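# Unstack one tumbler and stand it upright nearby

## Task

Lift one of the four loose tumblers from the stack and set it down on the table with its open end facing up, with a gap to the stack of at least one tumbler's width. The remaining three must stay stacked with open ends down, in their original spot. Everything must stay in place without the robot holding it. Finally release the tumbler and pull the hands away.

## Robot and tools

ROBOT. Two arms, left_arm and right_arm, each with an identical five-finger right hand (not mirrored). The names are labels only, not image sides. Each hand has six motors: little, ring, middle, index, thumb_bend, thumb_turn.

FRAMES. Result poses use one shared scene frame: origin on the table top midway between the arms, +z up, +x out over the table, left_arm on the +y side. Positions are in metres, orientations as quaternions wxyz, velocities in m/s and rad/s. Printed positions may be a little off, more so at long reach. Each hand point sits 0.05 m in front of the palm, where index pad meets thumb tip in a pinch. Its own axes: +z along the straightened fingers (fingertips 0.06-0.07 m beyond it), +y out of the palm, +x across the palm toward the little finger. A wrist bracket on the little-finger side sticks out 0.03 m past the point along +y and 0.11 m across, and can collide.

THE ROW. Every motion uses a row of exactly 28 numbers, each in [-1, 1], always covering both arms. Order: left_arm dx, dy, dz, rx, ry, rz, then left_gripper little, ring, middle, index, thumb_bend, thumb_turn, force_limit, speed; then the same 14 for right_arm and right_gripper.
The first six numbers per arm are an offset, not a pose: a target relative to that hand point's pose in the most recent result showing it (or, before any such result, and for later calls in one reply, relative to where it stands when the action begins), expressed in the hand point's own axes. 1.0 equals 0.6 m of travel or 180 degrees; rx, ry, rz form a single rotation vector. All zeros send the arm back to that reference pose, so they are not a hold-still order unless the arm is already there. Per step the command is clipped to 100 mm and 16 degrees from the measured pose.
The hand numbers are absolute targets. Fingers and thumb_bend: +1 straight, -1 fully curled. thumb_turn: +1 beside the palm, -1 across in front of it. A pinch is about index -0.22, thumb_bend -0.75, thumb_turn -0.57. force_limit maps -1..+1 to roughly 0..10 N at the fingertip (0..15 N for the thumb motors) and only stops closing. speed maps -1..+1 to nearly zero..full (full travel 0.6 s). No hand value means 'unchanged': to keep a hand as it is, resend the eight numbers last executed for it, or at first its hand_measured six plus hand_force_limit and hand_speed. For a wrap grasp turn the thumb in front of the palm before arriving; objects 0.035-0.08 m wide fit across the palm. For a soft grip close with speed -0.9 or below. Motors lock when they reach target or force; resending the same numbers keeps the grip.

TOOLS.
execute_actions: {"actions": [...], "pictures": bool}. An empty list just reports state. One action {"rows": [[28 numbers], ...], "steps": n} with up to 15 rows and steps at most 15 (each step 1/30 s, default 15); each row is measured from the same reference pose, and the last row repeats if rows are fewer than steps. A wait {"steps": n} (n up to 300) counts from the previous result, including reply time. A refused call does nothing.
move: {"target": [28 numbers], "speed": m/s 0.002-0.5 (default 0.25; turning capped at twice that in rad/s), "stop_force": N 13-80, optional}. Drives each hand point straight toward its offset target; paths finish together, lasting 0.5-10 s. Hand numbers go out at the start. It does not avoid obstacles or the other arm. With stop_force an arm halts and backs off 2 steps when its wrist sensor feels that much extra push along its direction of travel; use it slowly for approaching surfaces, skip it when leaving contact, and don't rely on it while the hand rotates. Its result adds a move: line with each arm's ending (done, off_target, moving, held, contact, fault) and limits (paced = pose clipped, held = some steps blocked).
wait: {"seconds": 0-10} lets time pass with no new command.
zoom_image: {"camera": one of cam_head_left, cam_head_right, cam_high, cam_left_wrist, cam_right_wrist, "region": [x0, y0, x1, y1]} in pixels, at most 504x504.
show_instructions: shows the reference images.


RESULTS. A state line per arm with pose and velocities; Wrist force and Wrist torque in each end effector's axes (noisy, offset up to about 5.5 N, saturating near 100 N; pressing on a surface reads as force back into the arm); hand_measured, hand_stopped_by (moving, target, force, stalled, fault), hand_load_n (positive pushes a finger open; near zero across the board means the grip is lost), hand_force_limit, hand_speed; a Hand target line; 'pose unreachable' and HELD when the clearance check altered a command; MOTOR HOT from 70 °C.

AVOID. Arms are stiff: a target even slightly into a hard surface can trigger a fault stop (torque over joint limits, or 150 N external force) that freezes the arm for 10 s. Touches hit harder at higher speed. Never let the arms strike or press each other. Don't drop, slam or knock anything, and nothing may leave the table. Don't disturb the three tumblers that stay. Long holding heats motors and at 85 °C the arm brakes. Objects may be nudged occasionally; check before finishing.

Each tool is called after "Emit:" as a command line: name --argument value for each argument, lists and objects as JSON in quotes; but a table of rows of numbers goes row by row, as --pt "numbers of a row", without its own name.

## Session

Emit:
execute_actions --actions '[]'

Scene clock: 0.00 s of 6600.00 s.
left_arm: end_effector_position=(+0.0667, +1.2475, +0.5917) hand_measured=(+1.000, +1.000, +1.000, +1.000, +1.000, +1.000) hand_load_n=(+0.0, +0.0, +0.0, +0.0, +0.0, +0.0) hand_stopped_by=(target, target, target, target, target, target) hand_force_limit=0.00 hand_speed=-0.80 end_effector_quat_wxyz=(-0.072, +0.664, -0.744, -0.017) end_effector_velocity=(+0.000, -0.001, -0.001) end_effector_angular_velocity=(-0.001, +0.001, +0.001) | right_arm: end_effector_position=(+0.2246, -1.1128, +0.6225) hand_measured=(+1.000, +1.000, +1.000, +1.000, +1.000, +1.000) hand_load_n=(+0.0, +0.0, +0.0, +0.0, +0.0, +0.0) hand_stopped_by=(target, target, target, target, target, target) hand_force_limit=0.00 hand_speed=-0.80 end_effector_quat_wxyz=(-0.008, +0.629, +0.771, -0.101) end_effector_velocity=(+0.000, +0.000, -0.000) end_effector_angular_velocity=(+0.001, -0.001, -0.001)
Joint positions: left_arm=[ 1.375 -1.436  1.286  1.579  1.614 -1.773] | right_arm=[-1.856 -1.539  1.333  1.616  1.693 -1.89 ]
Joint velocities: left_arm=[-0.001 -0.001  0.002  0.    -0.    -0.001] | right_arm=[ 0.     0.     0.001  0.    -0.001  0.001]
Motor temperatures (°C, as the motors report them): left_arm=[24 23 22 31 30 29] | right_arm=[24 24 23 26 27 33]
Wrist force (N, on the end effector, along its own x y z axes, offset not removed): no reading
Wrist torque (N m, same axes, about the end effector's origin, offset not removed): no reading
Hand target (left_arm): +0.067, +1.247, +0.592; +0.072, -0.664, +0.744, +0.017
Hand target (right_arm): +0.225, -1.113, +0.623; -0.008, +0.629, +0.771, -0.101
camera_calibration (this result's frames):
cam_left_wrist: T_world_to_cam=[[-0.977338, 0.192807, -0.0873795, -0.122106], [0.0829418, 0.728572, 0.679929, -1.32342], [0.194758, 0.657273, -0.728053, -0.267734], [0, 0, 0, 1]] pos_world=[0.0425716, 1.16373, 0.69424]
cam_right_wrist: T_world_to_cam=[[0.985763, 0.120252, -0.117516, -0.0259365], [0.167599, -0.758682, 0.629533, -1.27592], [-0.0134548, -0.640266, -0.768035, -0.0953976], [0, 0, 0, 1]] pos_world=[0.238127, -1.02598, 0.726916]

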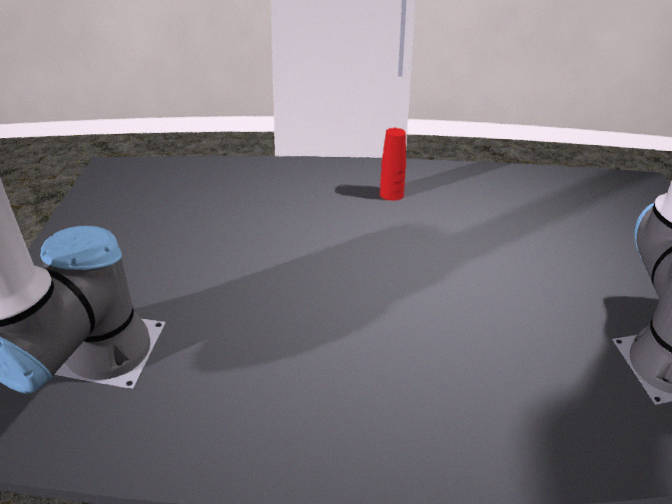

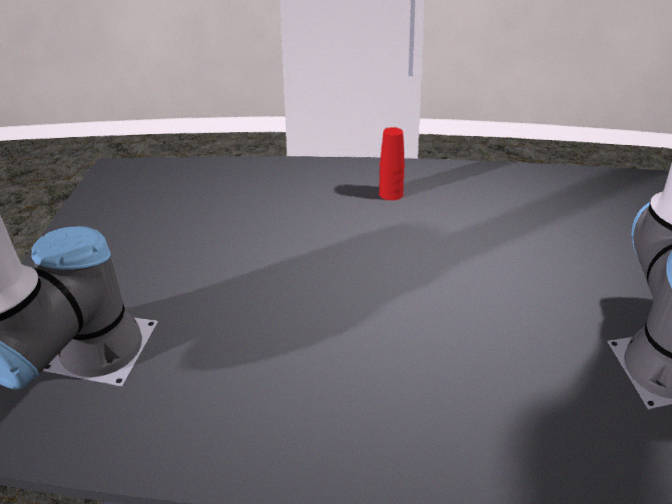

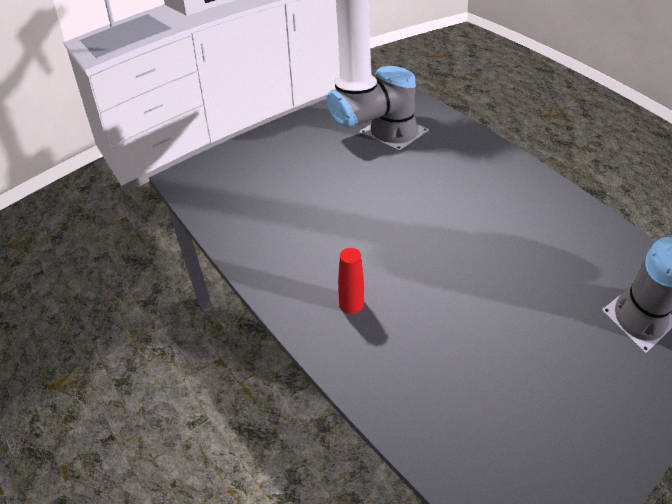

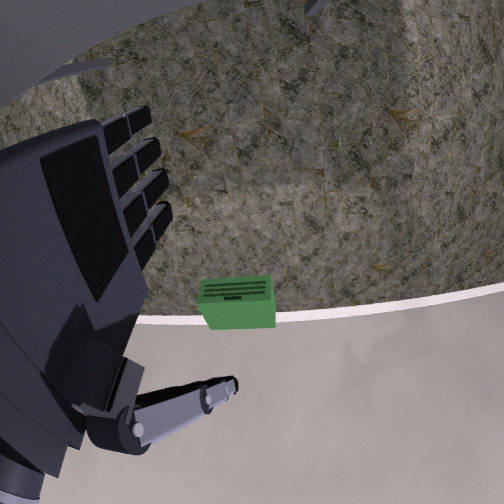

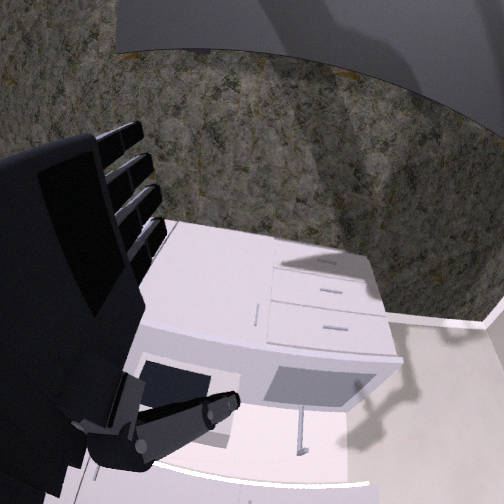

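Emit:
move --target '[0.98,-0.58,0.33,0.606,-0.157,0.545,1,1,1,1,1,-1,0.2,0,0,0,0,0,0,0,1,1,1,1,1,1,0,-0.8]' --speed 0.4

Scene clock: 14.60 s of 6600.00 s.
left_arm: end_effector_position=(+0.2128, +0.9512, +0.4699) hand_measured=(+1.000, +1.000, +1.000, +1.000, +1.000, -1.000) hand_load_n=(+0.0, +0.0, +0.0, +0.0, +0.0, +0.0) hand_stopped_by=(target, target, target, target, target, target) hand_force_limit=0.20 hand_speed=0.00 end_effector_quat_wxyz=(+0.428, -0.210, +0.855, -0.204) end_effector_velocity=(-0.000, +0.000, +0.001) end_effector_angular_velocity=(+0.000, -0.001, +0.001) | right_arm: end_effector_position=(+0.2246, -1.1128, +0.6225) hand_measured=(+1.000, +1.000, +1.000, +1.000, +1.000, +1.000) hand_load_n=(+0.0, +0.0, +0.0, +0.0, +0.0, +0.0) hand_stopped_by=(target, target, target, target, target, target) hand_force_limit=0.00 hand_speed=-0.80 end_effector_quat_wxyz=(-0.008, +0.629, +0.771, -0.101) end_effector_velocity=(+0.000, -0.000, -0.000) end_effector_angular_velocity=(+0.000, -0.001, +0.000)
Joint positions: left_arm=[ 1.486 -1.824  2.08   1.314  2.559 -0.685] | right_arm=[-1.856 -1.539  1.333  1.616  1.693 -1.89 ]
Joint velocities: left_arm=[ 0.001  0.    -0.001 -0.     0.001 -0.001] | right_arm=[-0.    -0.     0.    -0.    -0.001 -0.001]
Motor temperatures (°C, as the motors report them): left_arm=[24 23 22 31 30 29] | right_arm=[24 24 23 26 27 33]
Wrist force (N, on the end effector, along its own x y z axes, offset not removed): left_arm=[-1.9 -2.5 -2.0] | right_arm=[-4.4 -0.7 -3.6]
Wrist torque (N m, same axes, about the end effector's origin, offset not removed): left_arm=[-0.07 0.23 -0.15] | right_arm=[0.25 0.85 -0.39]
Hand target (left_arm): +0.213, +0.951, +0.470; +0.428, -0.210, +0.855, -0.204
Hand target (right_arm): +0.225, -1.113, +0.623; -0.008, +0.629, +0.771, -0.101
Off the commanded pose (left_arm): 0.359 m, 76 deg; position and orientation clipped at the last step of the last action.
Off the commanded pose (right_arm): 0.000 m, 0 deg.
After step 90, 7.97 s passed at rest.
move: held (left_arm); limits=paced,held; held on 53 of 109 steps (left_arm), including the last (left_arm)
pose unreachable (left arm): on one or more control steps of this call this arm could not follow its commanded pose, so it was not sent that pose on those steps. On the call's last step it was still not sent that pose. It may still have moved: this result reports where it is.
cause: the commanded pose would bring two parts of the arm too close to each other (joints 4 (wrist 1) to 6 (wrist 3) lie between them).
camera_calibration (this result's frames):
cam_left_wrist: T_world_to_cam=[[-0.122918, 0.860017, -0.495239, -0.557651], [-0.0196503, 0.496816, 0.867633, -0.882793], [0.992222, 0.11638, -0.0441681, -0.166697], [0, 0, 0, 1]] pos_world=[0.0795083, 0.937575, 0.482408]
cam_right_wrist: T_world_to_cam=[[0.985763, 0.120252, -0.117516, -0.0259362], [0.1676, -0.758682, 0.629533, -1.27592], [-0.0134547, -0.640266, -0.768035, -0.0953975], [0, 0, 0, 1]] pos_world=[0.238127, -1.02598, 0.726916]

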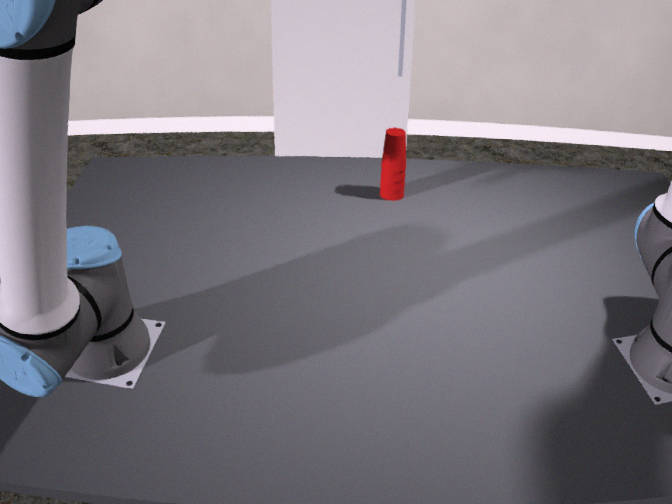

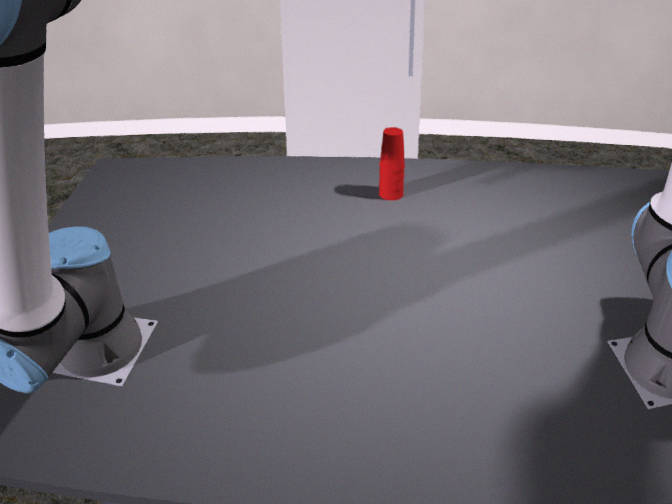

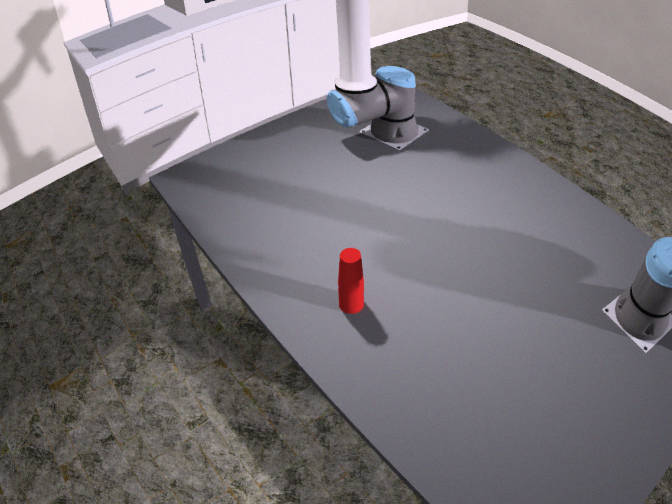

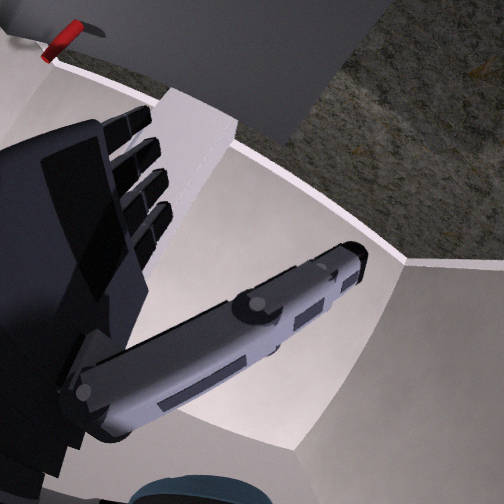

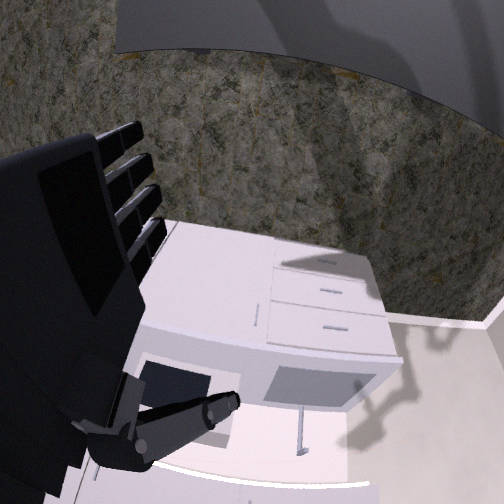

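Emit:
move --target '[0.33,-0.65,0.69,0.073,-0.175,0.215,1,1,1,1,1,-1,0.2,0,0,0,0,0,0,0,1,1,1,1,1,1,0,-0.8]' --speed 0.4

Scene clock: 29.77 s of 6600.00 s.
left_arm: end_effector_position=(+0.3501, +0.6495, +0.3735) hand_measured=(+1.000, +1.000, +1.000, +1.000, +1.000, -1.000) hand_load_n=(+0.0, +0.0, +0.0, +0.0, +0.0, +0.0) hand_stopped_by=(target, target, target, target, target, target) hand_force_limit=0.20 hand_speed=0.00 end_effector_quat_wxyz=(+0.567, +0.323, +0.703, -0.283) end_effector_velocity=(+0.021, -0.030, -0.009) end_effector_angular_velocity=(+0.019, -0.008, -0.114) | right_arm: end_effector_position=(+0.2246, -1.1128, +0.6225) hand_measured=(+1.000, +1.000, +1.000, +1.000, +1.000, +1.000) hand_load_n=(+0.0, +0.0, +0.0, +0.0, +0.0, +0.0) hand_stopped_by=(target, target, target, target, target, target) hand_force_limit=0.00 hand_speed=-0.80 end_effector_quat_wxyz=(-0.008, +0.629, +0.771, -0.101) end_effector_velocity=(+0.000, -0.000, +0.000) end_effector_angular_velocity=(-0.000, -0.001, -0.001)
Joint positions: left_arm=[ 0.486 -2.239  2.53   0.295  2.776 -1.05 ] | right_arm=[-1.856 -1.539  1.333  1.616  1.693 -1.89 ]
Joint velocities: left_arm=[-0.199 -0.026  0.008 -0.087 -0.08  -0.098] | right_arm=[ 0.     0.    -0.    -0.    -0.     0.001]
Motor temperatures (°C, as the motors report them): left_arm=[24 23 22 31 30 29] | right_arm=[24 24 23 26 27 33]
Wrist force (N, on the end effector, along its own x y z axes, offset not removed): left_arm=[-1.0 -3.7 -0.6] | right_arm=[2.9 -3.2 -1.5]
Wrist torque (N m, same axes, about the end effector's origin, offset not removed): left_arm=[-0.18 0.11 -0.03] | right_arm=[-0.22 -0.29 -0.04]
Hand target (left_arm): +0.353, +0.645, +0.372; +0.564, +0.330, +0.701, -0.287
Hand target (right_arm): +0.225, -1.113, +0.623; -0.008, +0.629, +0.771, -0.101
Off the commanded pose (left_arm): 0.263 m, 39 deg; position and orientation clipped at the last step of the last action.
Off the commanded pose (right_arm): 0.000 m, 0 deg.
After step 90, 5.50 s passed at rest.
move: moving (left_arm; no rest 5 s after the path's end); limits=paced
camera_calibration (this result's frames):
cam_left_wrist: T_world_to_cam=[[0.80007, 0.59901, 0.0328059, -0.679869], [-0.265957, 0.305147, 0.914413, -0.453288], [0.537732, -0.740319, 0.40345, 0.276264], [0, 0, 0, 1]] pos_world=[0.274831, 0.750091, 0.325338]
cam_right_wrist: T_world_to_cam=[[0.985763, 0.120252, -0.117516, -0.0259363], [0.167599, -0.758682, 0.629533, -1.27592], [-0.0134548, -0.640266, -0.768035, -0.0953974], [0, 0, 0, 1]] pos_world=[0.238127, -1.02598, 0.726916]

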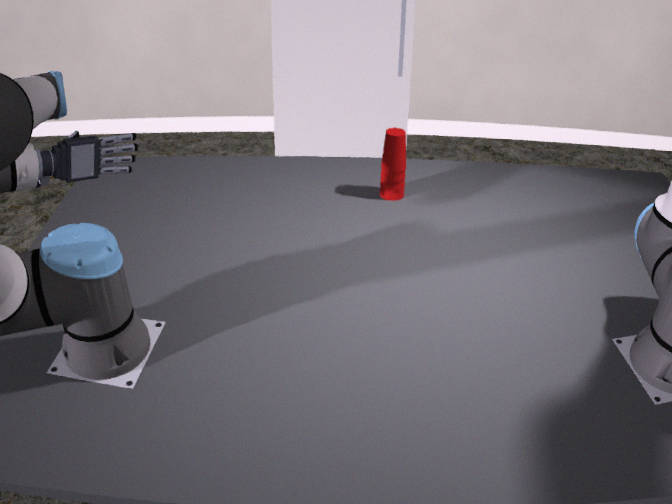

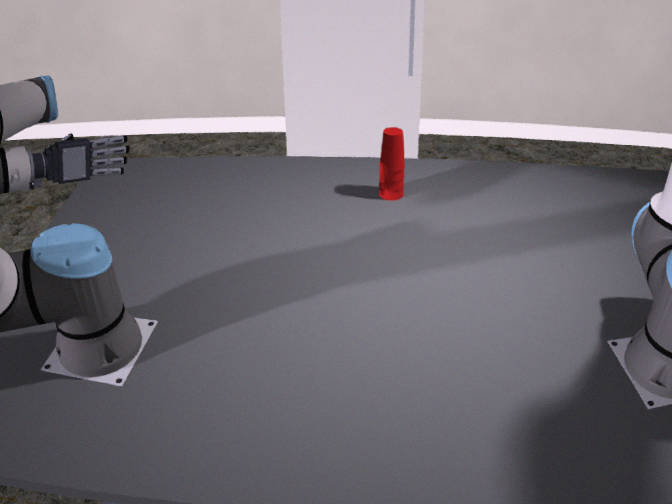

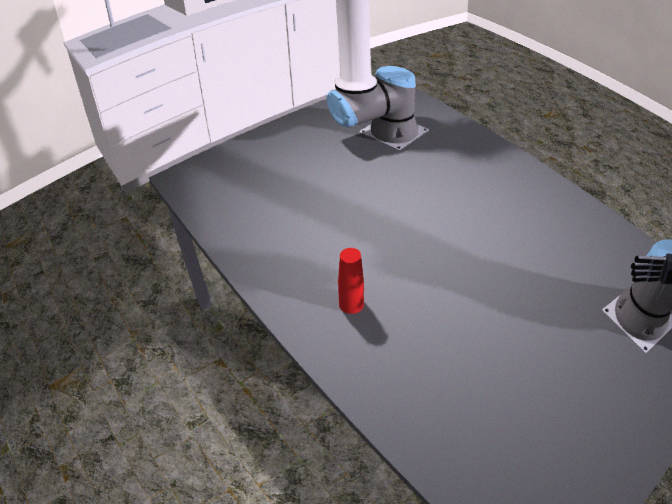

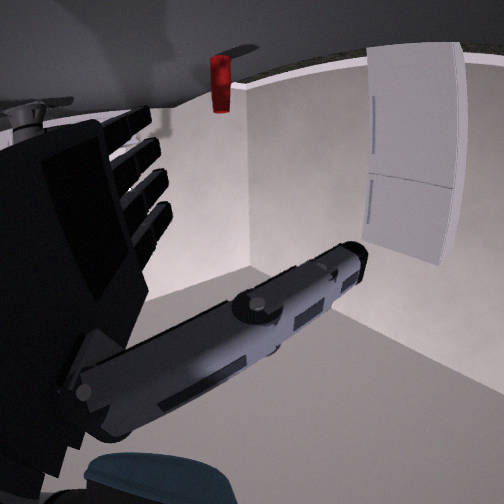

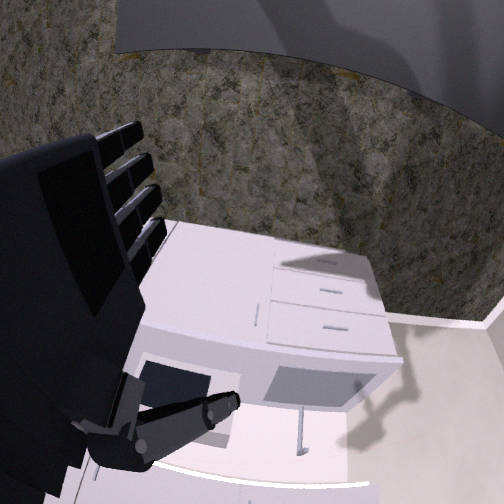

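Emit:
wait --seconds 2

Scene clock: 33.43 s of 6600.00 s.
left_arm: end_effector_position=(+0.4094, +0.5813, +0.3553) hand_measured=(+1.000, +1.000, +1.000, +1.000, +1.000, -1.000) hand_load_n=(+0.0, +0.0, +0.0, +0.0, +0.0, +0.0) hand_stopped_by=(target, target, target, target, target, target) hand_force_limit=0.20 hand_speed=0.00 end_effector_quat_wxyz=(+0.579, +0.349, +0.671, -0.306) end_effector_velocity=(+0.005, -0.005, -0.002) end_effector_angular_velocity=(-0.022, -0.017, +0.022) | right_arm: end_effector_position=(+0.2246, -1.1128, +0.6225) hand_measured=(+1.000, +1.000, +1.000, +1.000, +1.000, +1.000) hand_load_n=(+0.0, +0.0, +0.0, +0.0, +0.0, +0.0) hand_stopped_by=(target, target, target, target, target, target) hand_force_limit=0.00 hand_speed=-0.80 end_effector_quat_wxyz=(-0.008, +0.629, +0.771, -0.101) end_effector_velocity=(-0.000, -0.000, +0.000) end_effector_angular_velocity=(-0.000, +0.000, -0.001)
Joint positions: left_arm=[-0.234 -2.529  2.62   0.084  2.177 -1.476] | right_arm=[-1.856 -1.539  1.333  1.616  1.693 -1.89 ]
Joint velocities: left_arm=[-0.182 -0.112  0.027  0.026 -0.199 -0.061] | right_arm=[-0. -0. -0.  0.  0.  0.]
Motor temperatures (°C, as the motors report them): left_arm=[24 23 22 31 30 29] | right_arm=[24 24 23 26 27 33]
Wrist force (N, on the end effector, along its own x y z axes, offset not removed): left_arm=[-0.6 -3.3 -2.5] | right_arm=[0.8 -2.7 -1.0]
Wrist torque (N m, same axes, about the end effector's origin, offset not removed): left_arm=[-0.09 0.11 -0.17] | right_arm=[-0.08 -0.11 -0.27]
Hand target (left_arm): +0.410, +0.581, +0.355; +0.581, +0.347, +0.670, -0.305
Hand target (right_arm): +0.225, -1.113, +0.623; -0.008, +0.629, +0.771, -0.101
Off the commanded pose (left_arm): 0.171 m, 43 deg; position and orientation clipped at the last step of the last action.
Off the commanded pose (right_arm): 0.000 m, 0 deg.
Steps of this call (steps 1 to 110: nothing new was sent). Readings (end_effector_position | what the end effector reports):
1: left_arm (+0.3508, +0.6485, +0.3732) | right_arm (+0.2246, -1.1128, +0.6225) | left_arm hand_measured=(+1.000, +1.000, +1.000, +1.000, +1.000, -1.000) hand_load_n=(+0.0, +0.0, +0.0, +0.0, +0.0, +0.0) hand_stopped_by=(target, target, target, target, target, target) hand_force_limit=0.20 hand_speed=0.00 | right_arm hand_measured=(+1.000, +1.000, +1.000, +1.000, +1.000, +1.000) hand_load_n=(+0.0, +0.0, +0.0, +0.0, +0.0, +0.0) hand_stopped_by=(target, target, target, target, target, target) hand_force_limit=0.00 hand_speed=-0.80
2: left_arm (+0.3515, +0.6475, +0.3729) | right_arm (+0.2246, -1.1128, +0.6225) | left_arm hand_measured=(+1.000, +1.000, +1.000, +1.000, +1.000, -1.000) hand_load_n=(+0.0, +0.0, +0.0, +0.0, +0.0, +0.0) hand_stopped_by=(target, target, target, target, target, target) hand_force_limit=0.20 hand_speed=0.00 | right_arm hand_measured=(+1.000, +1.000, +1.000, +1.000, +1.000, +1.000) hand_load_n=(+0.0, +0.0, +0.0, +0.0, +0.0, +0.0) hand_stopped_by=(target, target, target, target, target, target) hand_force_limit=0.00 hand_speed=-0.80
4: left_arm (+0.3530, +0.6455, +0.3723) | right_arm (+0.2246, -1.1128, +0.6225) | left_arm hand_measured=(+1.000, +1.000, +1.000, +1.000, +1.000, -1.000) hand_load_n=(+0.0, +0.0, +0.0, +0.0, +0.0, +0.0) hand_stopped_by=(target, target, target, target, target, target) hand_force_limit=0.20 hand_speed=0.00 | right_arm hand_measured=(+1.000, +1.000, +1.000, +1.000, +1.000, +1.000) hand_load_n=(+0.0, +0.0, +0.0, +0.0, +0.0, +0.0) hand_stopped_by=(target, target, target, target, target, target) hand_force_limit=0.00 hand_speed=-0.80
8: left_arm (+0.3560, +0.6416, +0.3712) | right_arm (+0.2246, -1.1128, +0.6225) | left_arm hand_measured=(+1.000, +1.000, +1.000, +1.000, +1.000, -1.000) hand_load_n=(+0.0, +0.0, +0.0, +0.0, +0.0, +0.0) hand_stopped_by=(target, target, target, target, target, target) hand_force_limit=0.20 hand_speed=0.00 | right_arm hand_measured=(+1.000, +1.000, +1.000, +1.000, +1.000, +1.000) hand_load_n=(+0.0, +0.0, +0.0, +0.0, +0.0, +0.0) hand_stopped_by=(target, target, target, target, target, target) hand_force_limit=0.00 hand_speed=-0.80
110: the state above
camera_calibration (this result's frames):
cam_left_wrist: T_world_to_cam=[[0.840772, 0.537859, 0.0617228, -0.677276], [-0.290473, 0.351953, 0.889806, -0.408548], [0.456866, -0.766053, 0.452146, 0.232018], [0, 0, 0, 1]] pos_world=[0.344761, 0.685807, 0.300426]
cam_right_wrist: T_world_to_cam=[[0.985763, 0.120252, -0.117516, -0.0259364], [0.167599, -0.758682, 0.629533, -1.27592], [-0.0134547, -0.640266, -0.768035, -0.0953976], [0, 0, 0, 1]] pos_world=[0.238127, -1.02598, 0.726916]

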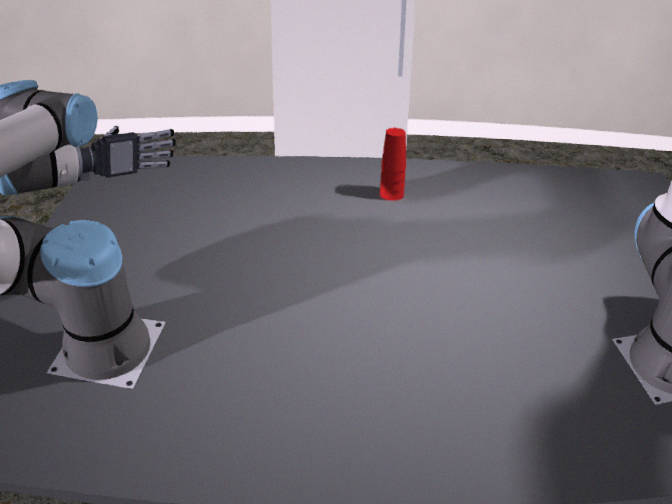

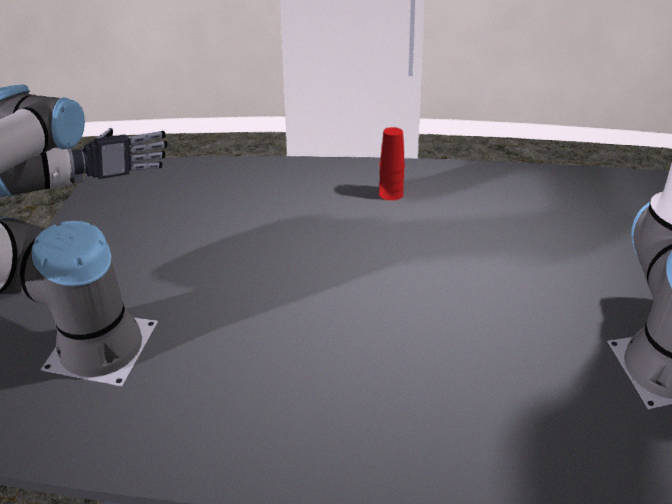

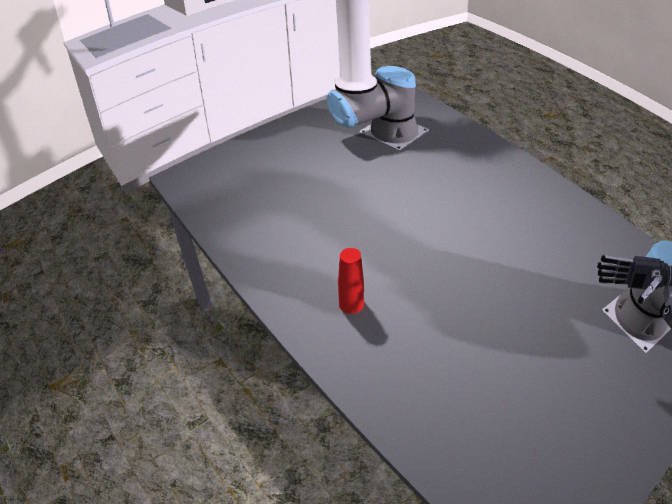

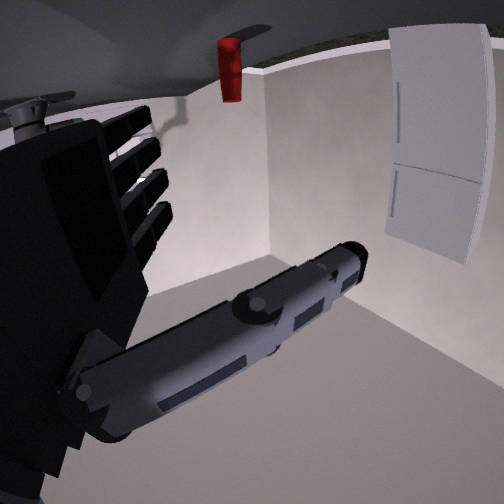

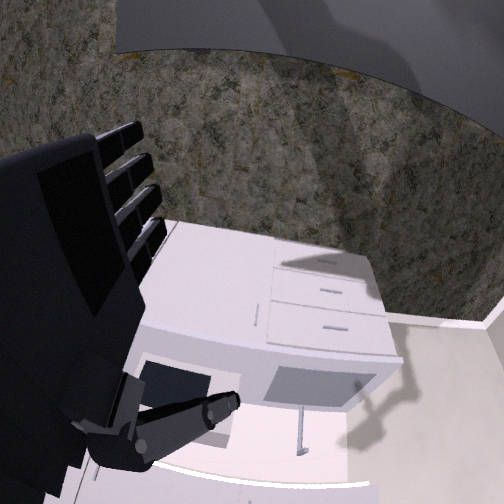

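Emit:
move --target '[0.14,-0.16,0.963,0,-0.046,0,1,1,1,1,1,-1,0.2,0,0,0,0,0,0,0,1,1,1,1,1,1,0,-0.8]' --speed 0.25

Scene clock: 40.73 s of 6600.00 s.
left_arm: end_effector_position=(+0.4531, +0.4775, +0.3204) hand_measured=(+1.000, +1.000, +1.000, +1.000, +1.000, -1.000) hand_load_n=(+0.0, +0.0, +0.0, +0.0, +0.0, +0.0) hand_stopped_by=(target, target, target, target, target, target) hand_force_limit=0.20 hand_speed=0.00 end_effector_quat_wxyz=(+0.575, +0.377, +0.640, -0.344) end_effector_velocity=(+0.000, +0.000, -0.001) end_effector_angular_velocity=(+0.001, +0.001, +0.001) | right_arm: end_effector_position=(+0.2246, -1.1128, +0.6225) hand_measured=(+1.000, +1.000, +1.000, +1.000, +1.000, +1.000) hand_load_n=(+0.0, +0.0, +0.0, +0.0, +0.0, +0.0) hand_stopped_by=(target, target, target, target, target, target) hand_force_limit=0.00 hand_speed=-0.80 end_effector_quat_wxyz=(-0.008, +0.629, +0.771, -0.101) end_effector_velocity=(+0.000, +0.000, +0.000) end_effector_angular_velocity=(+0.000, -0.001, +0.000)
Joint positions: left_arm=[-0.829 -2.541  2.699 -0.055  1.694 -1.566] | right_arm=[-1.856 -1.539  1.333  1.616  1.693 -1.89 ]
Joint velocities: left_arm=[ 0.     0.     0.001 -0.    -0.001 -0.   ] | right_arm=[-0.    -0.     0.     0.    -0.001 -0.001]
Motor temperatures (°C, as the motors report them): left_arm=[24 23 22 31 30 29] | right_arm=[24 24 23 26 27 33]
Wrist force (N, on the end effector, along its own x y z axes, offset not removed): left_arm=[-2.2 -2.6 -3.4] | right_arm=[-1.0 -4.7 -1.2]
Wrist torque (N m, same axes, about the end effector's origin, offset not removed): left_arm=[0.08 0.33 -0.16] | right_arm=[-0.43 0.05 -0.50]
Hand target (left_arm): +0.453, +0.478, +0.320; +0.575, +0.377, +0.640, -0.344
Hand target (right_arm): +0.225, -1.113, +0.623; -0.008, +0.629, +0.771, -0.101
Off the commanded pose (left_arm): 0.474 m, 9 deg; position clipped at the last step of the last action.
Off the commanded pose (right_arm): 0.000 m, 0 deg.
After step 110, 0.97 s passed at rest.
move: held (left_arm); limits=paced,held; held on 59 of 80 steps (left_arm), including the last (left_arm)
pose unreachable (left arm): on one or more control steps of this call this arm could not follow its commanded pose, so it was not sent that pose on those steps. On the call's last step it was still not sent that pose. It may still have moved: this result reports where it is.
cause: the commanded pose would bring two parts of the arm too close to each other (joints 3 (elbow) to 5 (wrist 2) lie between them).
camera_calibration (this result's frames):
cam_left_wrist: T_world_to_cam=[[0.891625, 0.448582, 0.0614796, -0.636349], [-0.267579, 0.412512, 0.870767, -0.361428], [0.36525, -0.792848, 0.487837, 0.191169], [0, 0, 0, 1]] pos_world=[0.400849, 0.586116, 0.260582]
cam_right_wrist: T_world_to_cam=[[0.985763, 0.120252, -0.117516, -0.0259363], [0.167599, -0.758682, 0.629533, -1.27592], [-0.0134548, -0.640266, -0.768035, -0.0953974], [0, 0, 0, 1]] pos_world=[0.238127, -1.02598, 0.726916]

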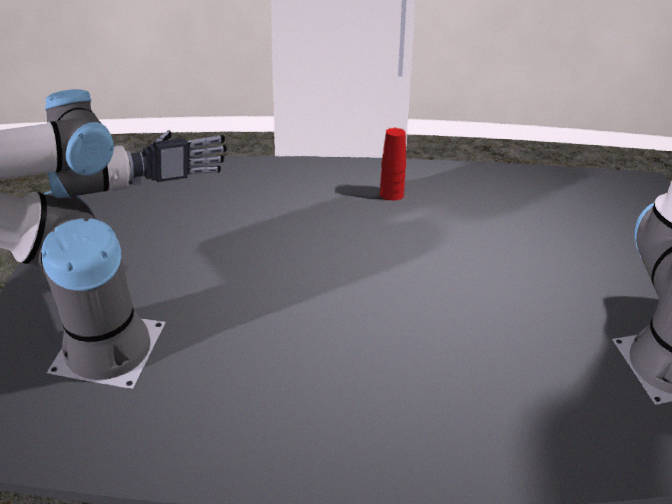

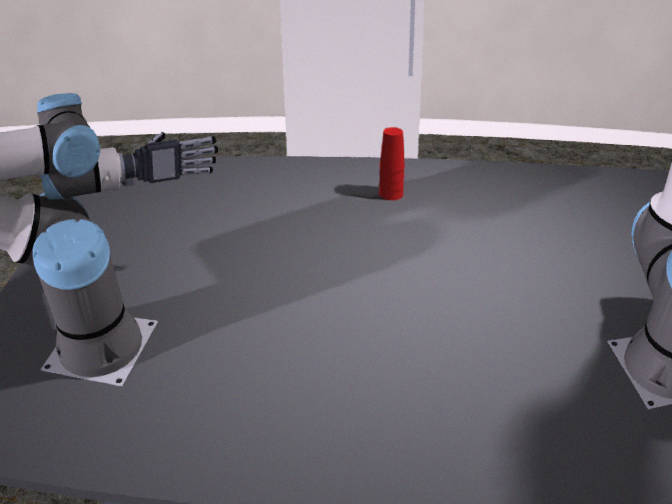

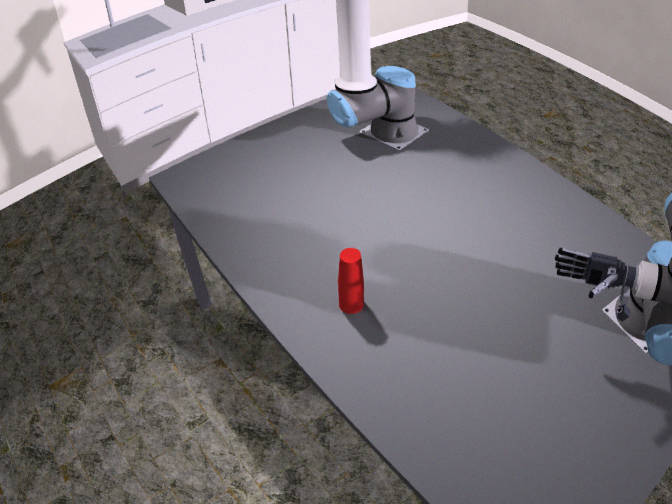

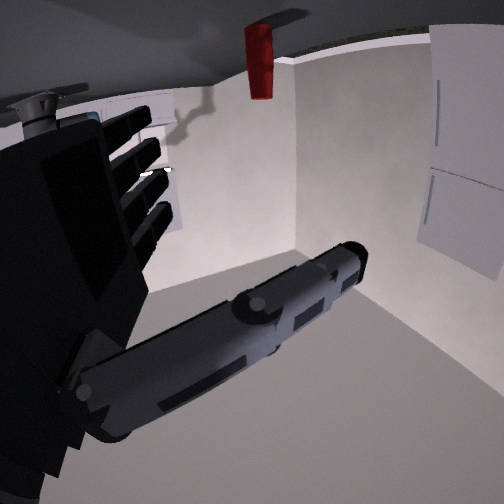

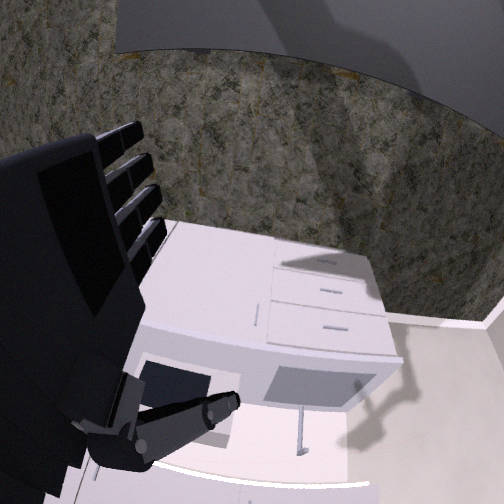

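Emit:
move --target '[0,0.4,0,-0.19,-0.03,0,1,1,1,1,1,-1,0.2,0,0,0,0,0,0,0,1,1,1,1,1,1,0,-0.8]' --speed 0.2

Scene clock: 48.43 s of 6600.00 s.
left_arm: end_effector_position=(+0.6635, +0.5928, +0.3184) hand_measured=(+1.000, +1.000, +1.000, +1.000, +1.000, -1.000) hand_load_n=(+0.0, +0.0, +0.0, +0.0, +0.0, +0.0) hand_stopped_by=(target, target, target, target, target, target) hand_force_limit=0.20 hand_speed=0.00 end_effector_quat_wxyz=(+0.689, +0.175, +0.686, -0.158) end_effector_velocity=(+0.002, -0.000, -0.001) end_effector_angular_velocity=(+0.000, -0.000, -0.002) | right_arm: end_effector_position=(+0.2246, -1.1128, +0.6225) hand_measured=(+1.000, +1.000, +1.000, +1.000, +1.000, +1.000) hand_load_n=(+0.0, +0.0, +0.0, +0.0, +0.0, +0.0) hand_stopped_by=(target, target, target, target, target, target) hand_force_limit=0.00 hand_speed=-0.80 end_effector_quat_wxyz=(-0.008, +0.629, +0.771, -0.101) end_effector_velocity=(+0.000, +0.000, +0.000) end_effector_angular_velocity=(+0.000, +0.000, -0.001)
Joint positions: left_arm=[-0.366 -1.918  2.578 -0.66   1.561 -1.546] | right_arm=[-1.856 -1.539  1.333  1.616  1.693 -1.89 ]
Joint velocities: left_arm=[ 0.006  0.009 -0.002 -0.007  0.009  0.   ] | right_arm=[ 0.    -0.     0.     0.     0.     0.001]
Motor temperatures (°C, as the motors report them): left_arm=[24 23 22 31 30 29] | right_arm=[24 24 23 26 27 33]
Wrist force (N, on the end effector, along its own x y z axes, offset not removed): left_arm=[0.2 -2.5 -1.3] | right_arm=[-1.8 -4.1 -0.9]
Wrist torque (N m, same axes, about the end effector's origin, offset not removed): left_arm=[-0.02 -0.06 0.06] | right_arm=[-0.22 0.50 -0.50]
Hand target (left_arm): +0.664, +0.593, +0.318; +0.689, +0.175, +0.685, -0.158
Hand target (right_arm): +0.225, -1.113, +0.623; -0.008, +0.629, +0.771, -0.101
Off the commanded pose (left_arm): 0.000 m, 0 deg.
Off the commanded pose (right_arm): 0.000 m, 0 deg.
After step 90, 0.77 s passed at rest.
move: done; limits=paced
camera_calibration (this result's frames):
cam_left_wrist: T_world_to_cam=[[0.478399, 0.87283, 0.0964457, -0.864012], [-0.541639, 0.206843, 0.814766, -0.0292848], [0.691203, -0.442022, 0.571713, -0.244264], [0, 0, 0, 1]] pos_world=[0.566317, 0.652223, 0.246839]
cam_right_wrist: T_world_to_cam=[[0.985763, 0.120252, -0.117516, -0.0259364], [0.167599, -0.758682, 0.629533, -1.27592], [-0.0134547, -0.640266, -0.768035, -0.0953976], [0, 0, 0, 1]] pos_world=[0.238127, -1.02598, 0.726916]

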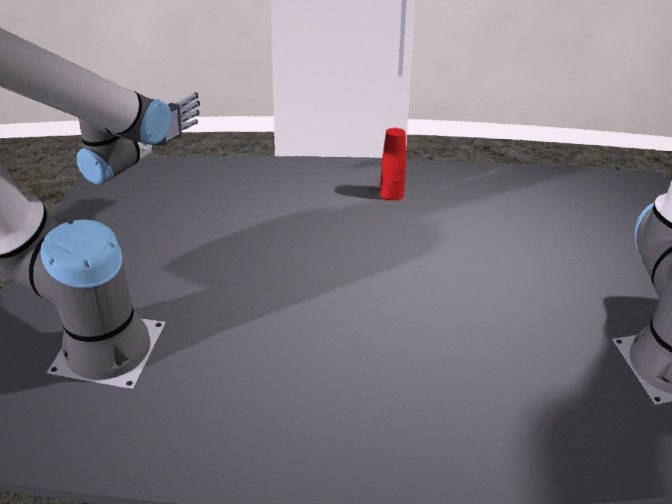

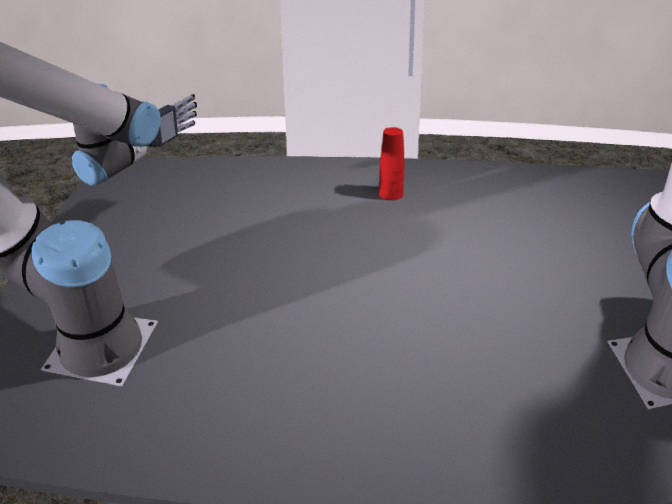

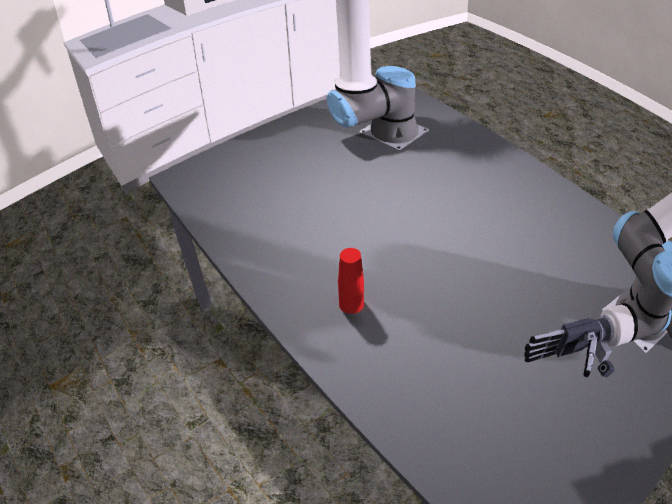

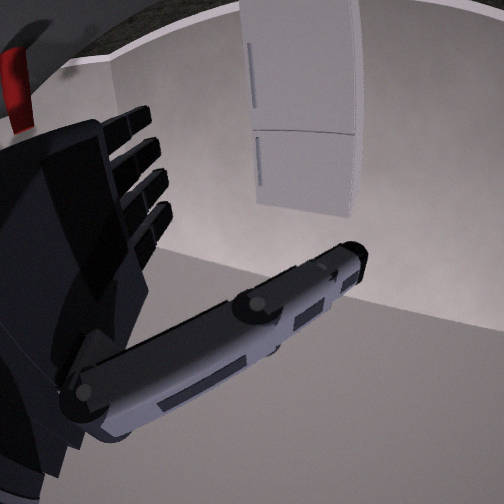

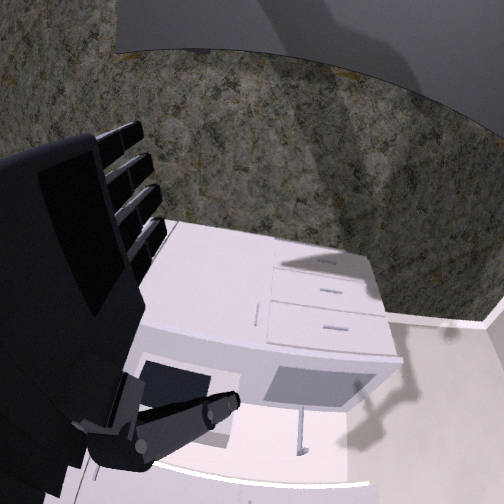

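Emit:
move --target '[0.19,-0.893,0.378,0,0,0,1,1,1,1,1,-1,0.2,0,0,0,0,0,0,0,1,1,1,1,1,1,0,-0.8]' --speed 0.25

Scene clock: 56.80 s of 6600.00 s.
left_arm: end_effector_position=(+0.6220, +0.0153, +0.1910) hand_measured=(+1.000, +1.000, +1.000, +1.000, +1.000, -1.000) hand_load_n=(+0.0, +0.0, +0.0, +0.0, +0.0, +0.0) hand_stopped_by=(target, target, target, target, target, target) hand_force_limit=0.20 hand_speed=0.00 end_effector_quat_wxyz=(+0.689, +0.175, +0.686, -0.158) end_effector_velocity=(+0.002, -0.001, -0.000) end_effector_angular_velocity=(-0.000, +0.000, +0.002) | right_arm: end_effector_position=(+0.2246, -1.1128, +0.6225) hand_measured=(+1.000, +1.000, +1.000, +1.000, +1.000, +1.000) hand_load_n=(+0.0, +0.0, +0.0, +0.0, +0.0, +0.0) hand_stopped_by=(target, target, target, target, target, target) hand_force_limit=0.00 hand_speed=-0.80 end_effector_quat_wxyz=(-0.008, +0.629, +0.771, -0.101) end_effector_velocity=(-0.000, -0.000, +0.000) end_effector_angular_velocity=(-0.000, -0.000, -0.001)
Joint positions: left_arm=[-1.307 -1.172  2.128 -0.953  0.62  -1.548] | right_arm=[-1.856 -1.539  1.333  1.616  1.693 -1.89 ]
Joint velocities: left_arm=[ 0.002  0.003 -0.005  0.002  0.    -0.001] | right_arm=[-0.     0.    -0.     0.    -0.     0.001]
Motor temperatures (°C, as the motors report them): left_arm=[24 23 22 31 30 29] | right_arm=[24 24 23 26 27 33]
Wrist force (N, on the end effector, along its own x y z axes, offset not removed): left_arm=[-1.3 -3.7 -0.2] | right_arm=[2.8 1.0 0.3]
Wrist torque (N m, same axes, about the end effector's origin, offset not removed): left_arm=[-0.31 0.23 -0.10] | right_arm=[0.51 -0.29 0.06]
Hand target (left_arm): +0.622, +0.015, +0.191; +0.689, +0.175, +0.686, -0.158
Hand target (right_arm): +0.225, -1.113, +0.623; -0.008, +0.629, +0.771, -0.101
Off the commanded pose (left_arm): 0.000 m, 0 deg.
Off the commanded pose (right_arm): 0.000 m, 0 deg.
After step 90, 2.33 s passed at rest.
move: done
camera_calibration (this result's frames):
cam_left_wrist: T_world_to_cam=[[0.478425, 0.872833, 0.0962921, -0.327762], [-0.541531, 0.206937, 0.814814, 0.171346], [0.69127, -0.441972, 0.57167, -0.39802], [0, 0, 0, 1]] pos_world=[0.524738, 0.07471, 0.119482]
cam_right_wrist: T_world_to_cam=[[0.985763, 0.120252, -0.117516, -0.0259362], [0.1676, -0.758682, 0.629533, -1.27592], [-0.0134547, -0.640266, -0.768035, -0.0953975], [0, 0, 0, 1]] pos_world=[0.238127, -1.02598, 0.726916]

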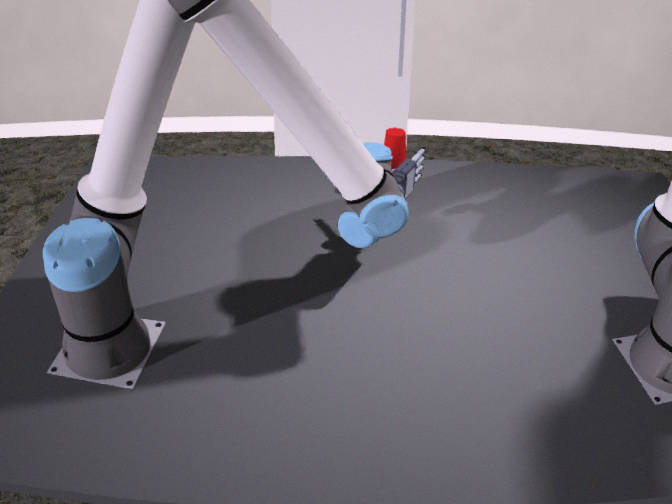

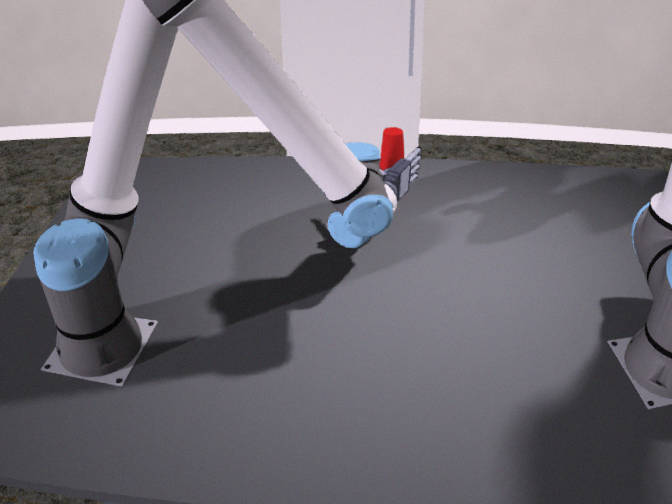

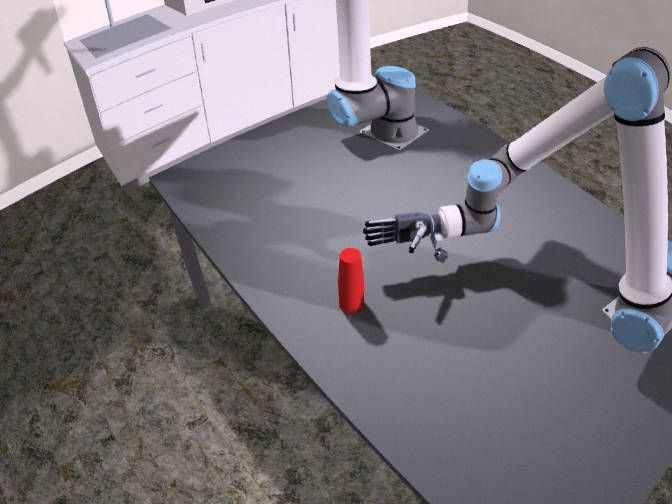

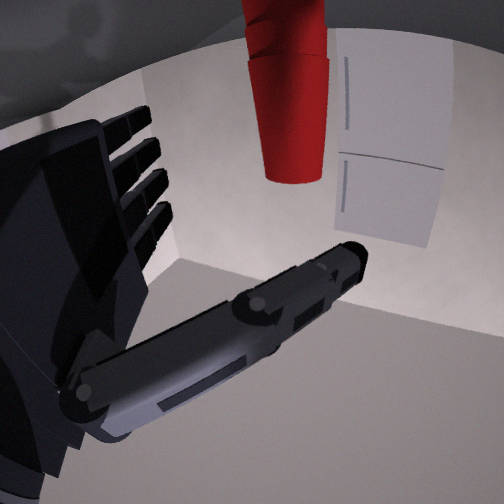

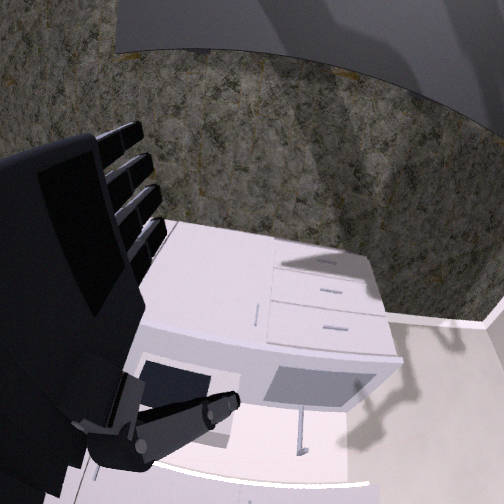

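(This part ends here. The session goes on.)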